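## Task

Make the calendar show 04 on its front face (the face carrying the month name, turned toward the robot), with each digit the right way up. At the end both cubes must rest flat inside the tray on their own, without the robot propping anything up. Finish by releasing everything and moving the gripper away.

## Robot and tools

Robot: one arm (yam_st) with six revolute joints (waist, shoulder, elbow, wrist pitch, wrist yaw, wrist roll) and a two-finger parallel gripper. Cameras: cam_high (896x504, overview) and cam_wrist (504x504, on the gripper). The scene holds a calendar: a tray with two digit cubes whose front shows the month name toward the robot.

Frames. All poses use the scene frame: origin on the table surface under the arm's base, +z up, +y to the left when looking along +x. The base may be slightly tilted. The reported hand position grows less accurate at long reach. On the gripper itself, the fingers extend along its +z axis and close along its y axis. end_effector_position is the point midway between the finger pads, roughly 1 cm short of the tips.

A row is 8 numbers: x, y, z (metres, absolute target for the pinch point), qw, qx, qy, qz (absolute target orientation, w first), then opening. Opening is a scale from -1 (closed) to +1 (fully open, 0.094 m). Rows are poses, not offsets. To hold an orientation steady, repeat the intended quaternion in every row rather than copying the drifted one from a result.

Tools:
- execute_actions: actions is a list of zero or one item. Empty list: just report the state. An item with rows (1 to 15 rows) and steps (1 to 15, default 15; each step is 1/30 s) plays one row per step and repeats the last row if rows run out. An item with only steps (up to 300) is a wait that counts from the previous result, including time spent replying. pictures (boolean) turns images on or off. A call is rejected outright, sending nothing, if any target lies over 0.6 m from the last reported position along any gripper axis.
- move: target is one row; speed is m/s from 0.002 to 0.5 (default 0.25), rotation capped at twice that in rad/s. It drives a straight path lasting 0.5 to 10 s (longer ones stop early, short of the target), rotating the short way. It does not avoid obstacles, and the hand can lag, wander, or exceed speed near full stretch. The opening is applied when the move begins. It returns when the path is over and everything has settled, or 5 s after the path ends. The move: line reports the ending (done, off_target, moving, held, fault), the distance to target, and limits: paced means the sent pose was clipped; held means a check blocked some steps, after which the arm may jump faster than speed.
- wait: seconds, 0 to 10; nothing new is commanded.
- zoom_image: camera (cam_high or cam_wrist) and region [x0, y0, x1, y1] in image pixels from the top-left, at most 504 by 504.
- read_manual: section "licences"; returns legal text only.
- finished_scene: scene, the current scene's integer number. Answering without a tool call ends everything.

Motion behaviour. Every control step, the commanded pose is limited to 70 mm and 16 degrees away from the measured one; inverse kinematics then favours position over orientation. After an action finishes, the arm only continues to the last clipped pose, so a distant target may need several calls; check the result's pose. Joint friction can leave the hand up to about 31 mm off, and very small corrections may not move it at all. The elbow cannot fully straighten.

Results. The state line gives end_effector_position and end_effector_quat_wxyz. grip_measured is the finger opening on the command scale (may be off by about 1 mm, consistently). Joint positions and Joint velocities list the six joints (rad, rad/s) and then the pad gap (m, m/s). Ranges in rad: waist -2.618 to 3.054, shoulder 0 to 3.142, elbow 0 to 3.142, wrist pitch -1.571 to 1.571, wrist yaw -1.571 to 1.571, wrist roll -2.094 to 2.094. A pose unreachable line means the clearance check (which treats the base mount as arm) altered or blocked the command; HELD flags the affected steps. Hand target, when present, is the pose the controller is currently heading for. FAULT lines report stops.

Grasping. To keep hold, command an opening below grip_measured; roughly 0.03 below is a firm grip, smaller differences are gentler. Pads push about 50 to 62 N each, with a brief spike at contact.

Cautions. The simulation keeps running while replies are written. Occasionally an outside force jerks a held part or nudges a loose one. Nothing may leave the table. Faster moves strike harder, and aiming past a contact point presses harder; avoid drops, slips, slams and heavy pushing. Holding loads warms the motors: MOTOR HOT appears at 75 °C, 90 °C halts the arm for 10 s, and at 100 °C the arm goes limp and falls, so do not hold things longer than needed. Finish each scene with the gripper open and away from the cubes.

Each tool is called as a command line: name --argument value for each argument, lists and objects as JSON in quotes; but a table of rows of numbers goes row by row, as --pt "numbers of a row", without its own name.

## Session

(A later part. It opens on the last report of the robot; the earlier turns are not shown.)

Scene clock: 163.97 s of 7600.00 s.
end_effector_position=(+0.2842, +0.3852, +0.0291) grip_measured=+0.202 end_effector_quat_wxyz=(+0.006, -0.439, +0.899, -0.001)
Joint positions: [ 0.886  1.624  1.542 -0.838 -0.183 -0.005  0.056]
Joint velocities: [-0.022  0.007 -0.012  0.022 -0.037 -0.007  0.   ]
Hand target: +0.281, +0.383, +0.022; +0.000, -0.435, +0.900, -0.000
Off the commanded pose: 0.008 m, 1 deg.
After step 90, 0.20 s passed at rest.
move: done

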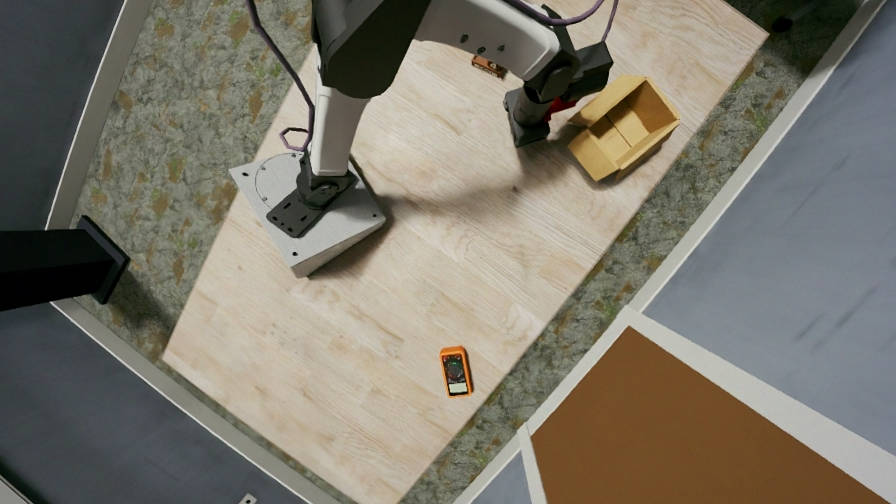

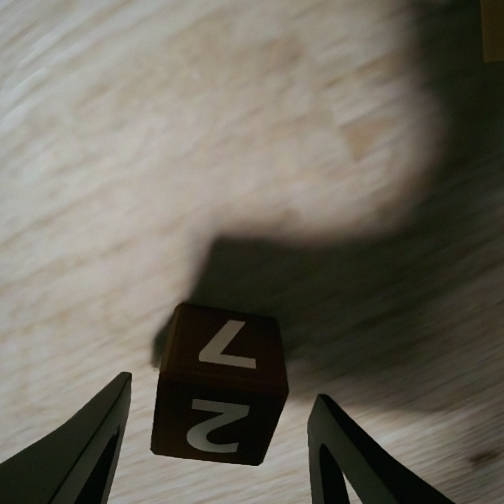

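execute_actions --actions '[{"rows":[[0.282,0.384,0.025,0,-0.435,0.9,0,-0.37]],"steps":10}]' --pictures false

move --target '[0.26,0.39,0.11,0,-0.435,0.9,0,-0.37]' --speed 0.2

move --target '[0.108,0.48,0.10,0,-0.05,0.999,0,-0.37]' --speed 0.25

move --target '[0.108,0.478,0.056,0,-0.05,0.999,0,-0.37]' --speed 0.05

Scene clock: 170.10 s of 7600.00 s.
end_effector_position=(+0.2843, +0.3855, +0.0291) grip_measured=-0.342 end_effector_quat_wxyz=(+0.006, -0.439, +0.899, -0.001)
Joint positions: [ 0.886  1.624  1.542 -0.837 -0.184 -0.004  0.031]
Joint velocities: [-0.002  0.007 -0.002  0.051  0.037 -0.007 -0.001]
Hand target: +0.282, +0.384, +0.025; -0.000, -0.435, +0.900, +0.000
Off the commanded pose: 0.005 m, 1 deg.
Steps of this call (steps 1 to 90: nothing new was sent; then 2.80 s passed at rest; steps 91 to 100: all 10 steps of this action). Readings (end_effector_position):
91: (+0.2844, +0.3854, +0.0291)
92: (+0.2844, +0.3855, +0.0291)
94: (+0.2843, +0.3855, +0.0291)
98: (+0.2843, +0.3855, +0.0291)
100: the state above

Scene clock: 171.43 s of 7600.00 s.
end_effector_position=(+0.2615, +0.3837, +0.1022) grip_measured=-0.342 end_effector_quat_wxyz=(-0.006, -0.435, +0.900, -0.004)
Joint positions: [ 0.893  1.483  1.627 -1.088 -0.184  0.004  0.031]
Joint velocities: [-0.012 -0.002 -0.007 -0.007  0.051 -0.037  0.001]
Hand target: +0.260, +0.389, +0.110; +0.000, -0.435, +0.900, +0.000
Off the commanded pose: 0.010 m, 1 deg.
move: done

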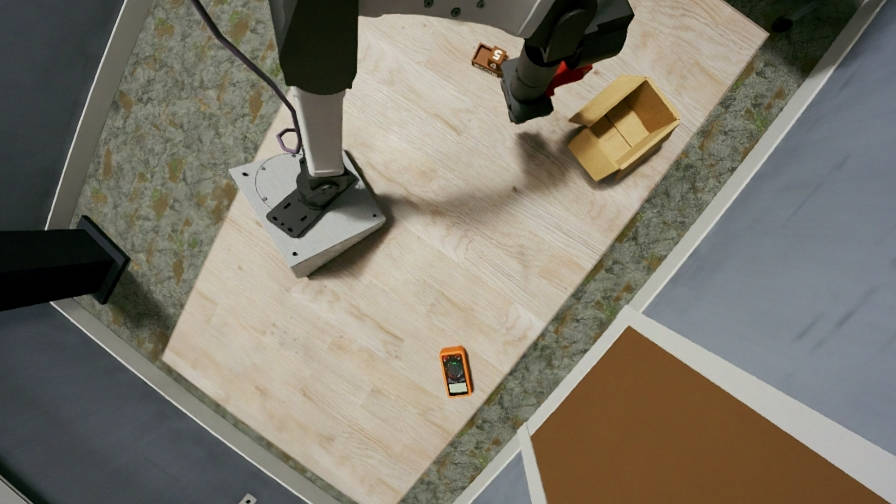

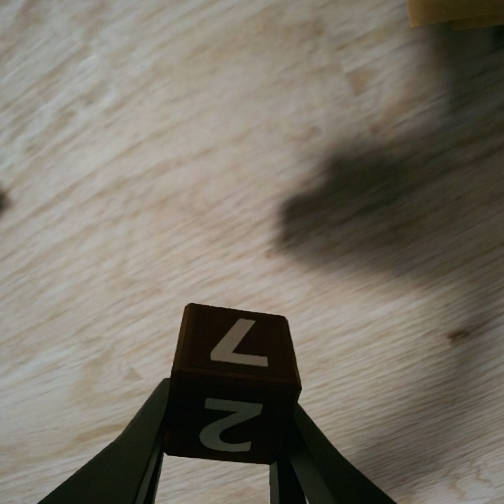

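Scene clock: 173.73 s of 7600.00 s.
end_effector_position=(+0.1103, +0.4753, +0.1002) grip_measured=-0.342 end_effector_quat_wxyz=(-0.002, -0.052, +0.999, +0.004)
Joint positions: [ 1.518  1.559  1.737 -1.101  0.19   1.301  0.031]
Joint velocities: [ 0.007 -0.002  0.007 -0.037  0.022 -0.022 -0.   ]
Hand target: +0.110, +0.479, +0.101; +0.001, -0.049, +0.999, +0.004
Off the commanded pose: 0.005 m, 1 deg.
move: done

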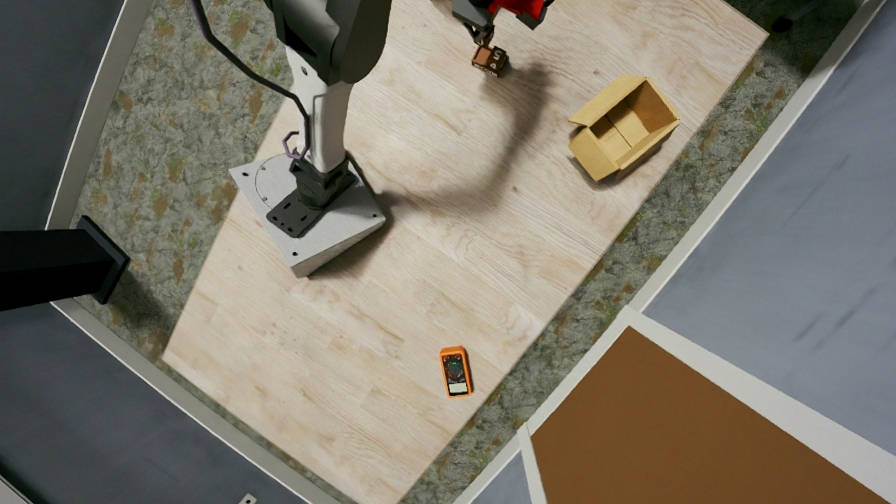

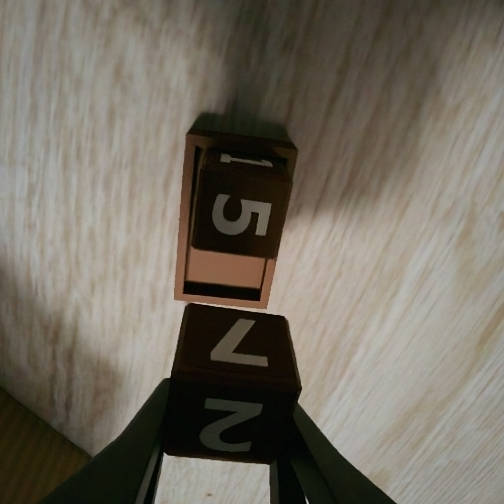

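Scene clock: 175.00 s of 7600.00 s.
end_effector_position=(+0.1068, +0.4815, +0.0643) grip_measured=-0.342 end_effector_quat_wxyz=(+0.000, -0.049, +0.999, +0.005)
Joint positions: [ 1.512  1.618  1.687 -0.988  0.19   1.301  0.031]
Joint velocities: [-0.002 -0.012 -0.012  0.037  0.037 -0.022 -0.001]
Hand target: +0.108, +0.478, +0.056; -0.000, -0.050, +0.999, -0.000
Off the commanded pose: 0.009 m, 1 deg.
move: done

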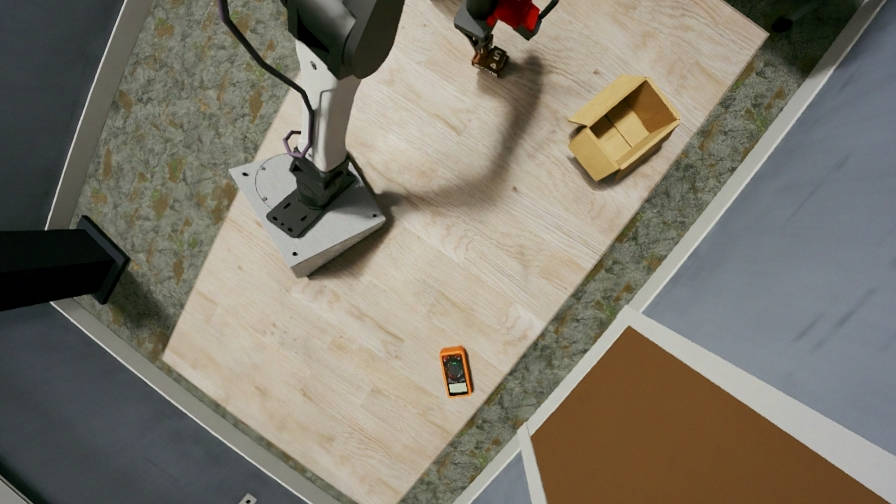

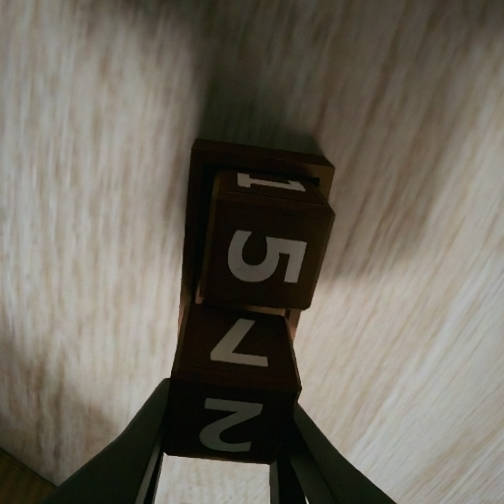

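move --target '[0.116,0.477,0.048,0,-0.05,0.999,0,-0.37]' --speed 0.03

zoom_image --camera "cam_high" --region '[450, 20, 530, 90]'

Scene clock: 178.67 s of 7600.00 s.
end_effector_position=(+0.1165, +0.4813, +0.0600) grip_measured=-0.342 end_effector_quat_wxyz=(+0.004, -0.047, +0.999, +0.009)
Joint positions: [ 1.483  1.618  1.675 -0.963  0.178  1.281  0.031]
Joint velocities: [-0.012  0.002 -0.017 -0.037  0.037 -0.022  0.   ]
Hand target: +0.116, +0.477, +0.048; -0.000, -0.050, +0.999, -0.000
Off the commanded pose: 0.013 m, 1 deg.
move: off_target

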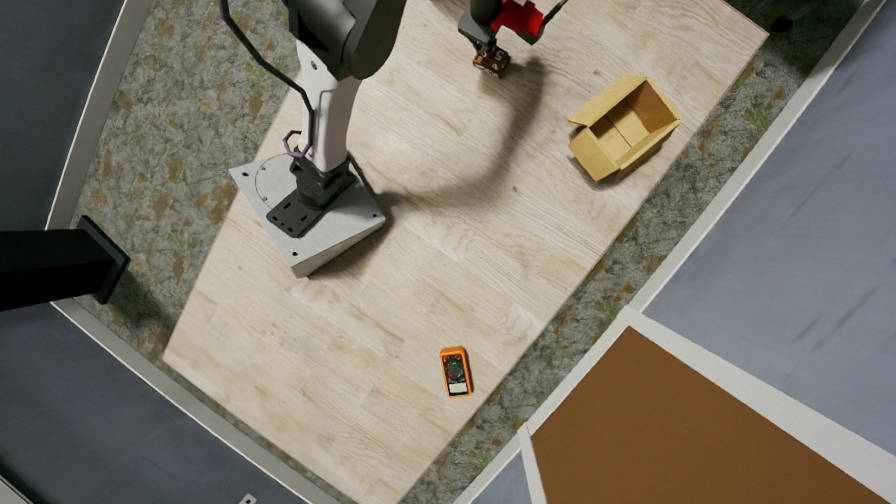

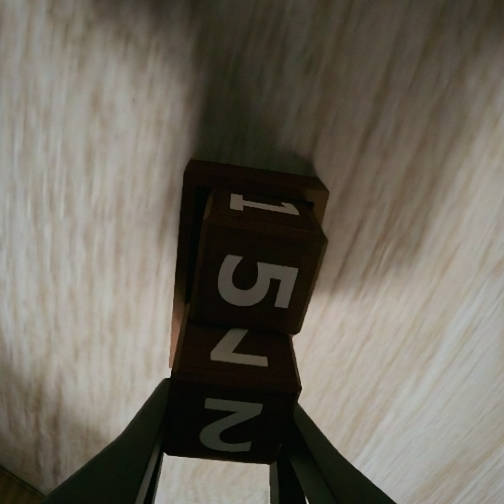

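Region (450, 20, 530, 90) of cam_high's 896x504 image, scaled by 6.300, with more detail than that image has; it fills the top 441 rows of this view, and the rest is white.

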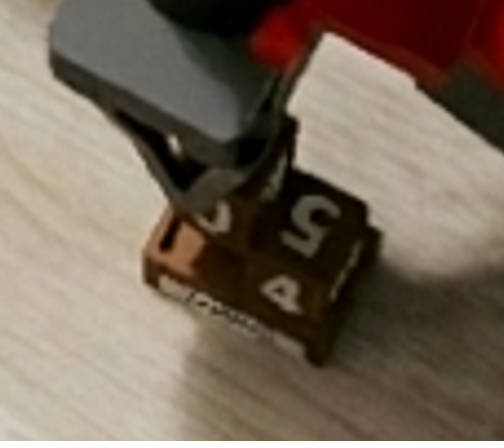

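move --target '[0.1145,0.476,0.034,0,-0.05,0.999,0,-0.37]' --speed 0.03

zoom_image --camera "cam_high" --region '[450, 20, 530, 90]'

Scene clock: 182.57 s of 7600.00 s.
end_effector_position=(+0.1144, +0.4802, +0.0432) grip_measured=-0.342 end_effector_quat_wxyz=(+0.003, -0.048, +0.999, +0.006)
Joint positions: [ 1.48   1.643  1.646 -0.915  0.176  1.277  0.031]
Joint velocities: [-0.007 -0.012  0.012  0.022  0.007 -0.007 -0.   ]
Hand target: +0.114, +0.476, +0.034; -0.000, -0.050, +0.999, +0.000
Off the commanded pose: 0.010 m, 1 deg.
move: done

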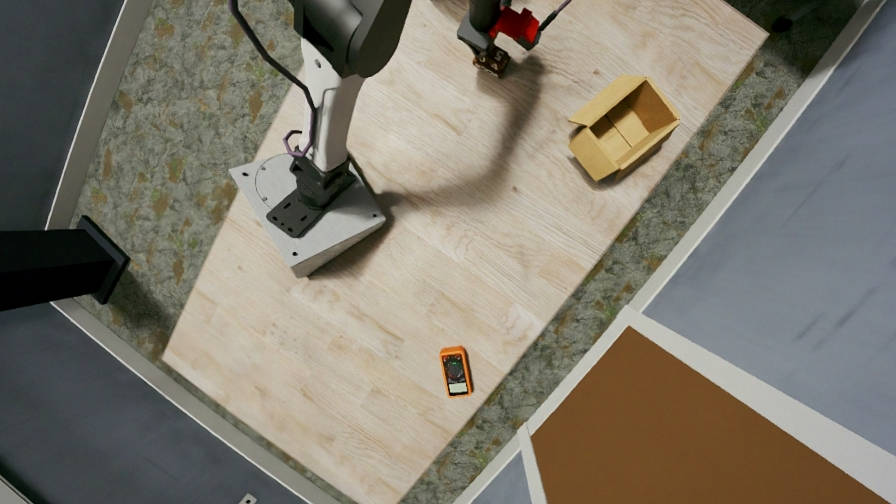

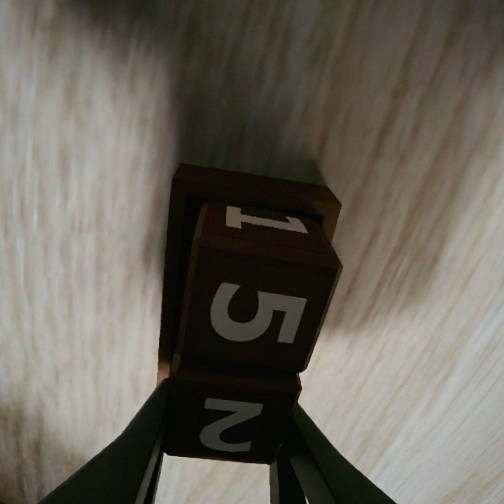

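Region (450, 20, 530, 90) of cam_high's 896x504 image, scaled by 6.300, with more detail than that image has; it fills the top 441 rows of this view, and the rest is white.

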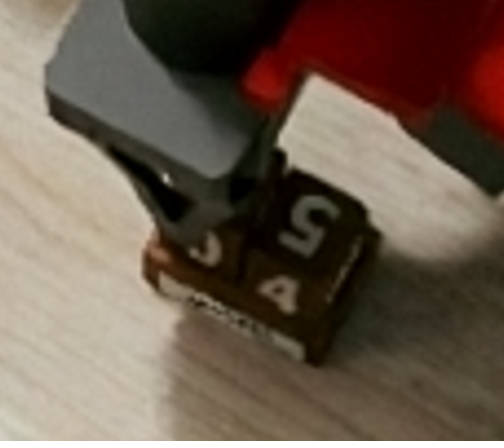

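execute_actions --actions '[{"rows":[[0.1145,0.478,0.038,0,-0.05,0.999,0,-0.33],[0.1145,0.478,0.038,0,-0.05,0.999,0,-0.31],[0.1145,0.478,0.038,0,-0.05,0.999,0,-0.29],[0.1145,0.478,0.038,0,-0.05,0.999,0,-0.27],[0.1145,0.478,0.038,0,-0.05,0.999,0,0.3]],"steps":11}]' --pictures false

move --target '[0.105,0.485,0.17,0,-0.05,0.999,0,0.3]' --speed 0.2

zoom_image --camera "cam_high" --region '[450, 20, 530, 90]'

zoom_image --camera "cam_wrist" --region '[130, 80, 350, 300]'

Scene clock: 191.13 s of 7600.00 s.
end_effector_position=(+0.1144, +0.4807, +0.0432) grip_measured=+0.298 end_effector_quat_wxyz=(+0.003, -0.048, +0.999, +0.007)
Joint positions: [ 1.48   1.643  1.646 -0.913  0.175  1.277  0.061]
Joint velocities: [ 0.007 -0.002 -0.012 -0.022  0.022 -0.007  0.001]
Hand target: +0.114, +0.478, +0.038; -0.000, -0.050, +0.999, +0.000
Off the commanded pose: 0.006 m, 1 deg.
Steps of this call (steps 1 to 90: nothing new was sent; then 5.20 s passed at rest; steps 91 to 101: all 11 steps of this action). Readings (end_effector_position):
91: (+0.1144, +0.4807, +0.0432)
92: (+0.1144, +0.4807, +0.0432)
94: (+0.1144, +0.4807, +0.0432)
98: (+0.1144, +0.4807, +0.0432)
101: the state above

Scene clock: 192.73 s of 7600.00 s.
end_effector_position=(+0.1061, +0.4807, +0.1634) grip_measured=+0.298 end_effector_quat_wxyz=(-0.003, -0.052, +0.999, -0.005)
Joint positions: [ 1.584  1.582  2.016 -1.389  0.229  1.359  0.061]
Joint velocities: [-0.012 -0.002 -0.022  0.051  0.037 -0.037 -0.   ]
Hand target: +0.106, +0.484, +0.170; -0.000, -0.050, +0.999, +0.001
Off the commanded pose: 0.008 m, 1 deg.
move: done

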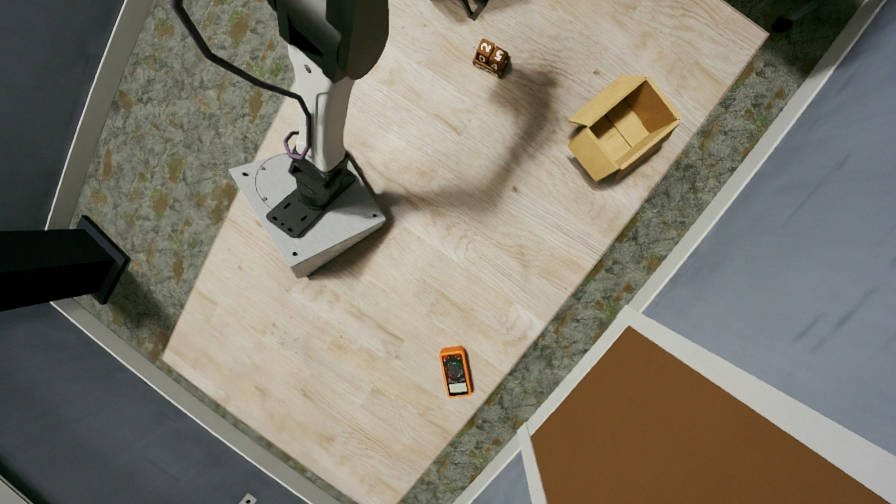

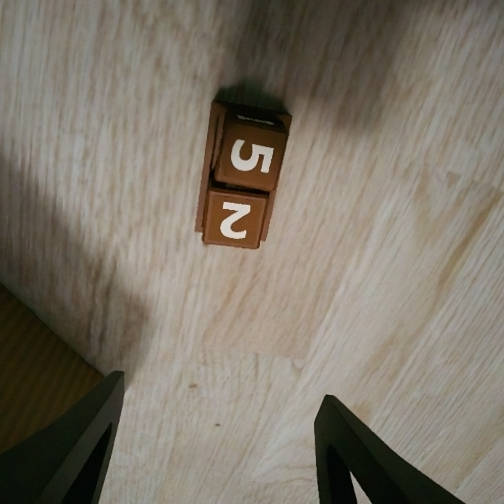

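Region (450, 20, 530, 90) of cam_high's 896x504 image, scaled by 6.300, with more detail than that image has; it fills the top 441 rows of this view, and the rest is white.

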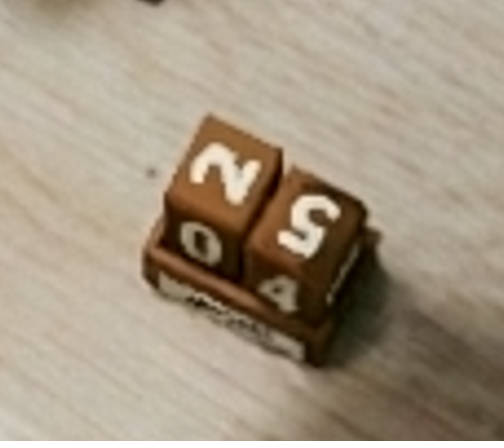

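Region (130, 80, 350, 300) of cam_wrist's 504x504 image, scaled by 2.291, with more detail than that image has.

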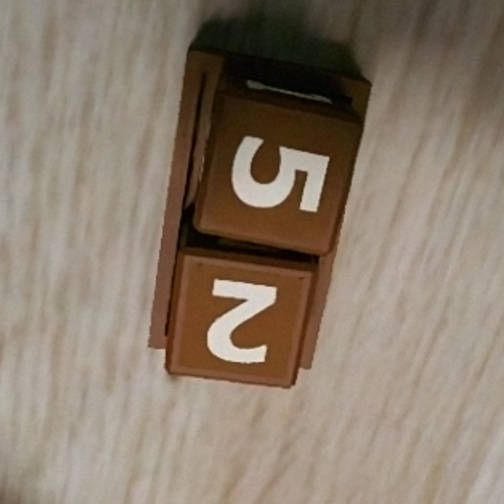

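Looks seated.

finished_scene --scene 1

The scene is finished: the task was done.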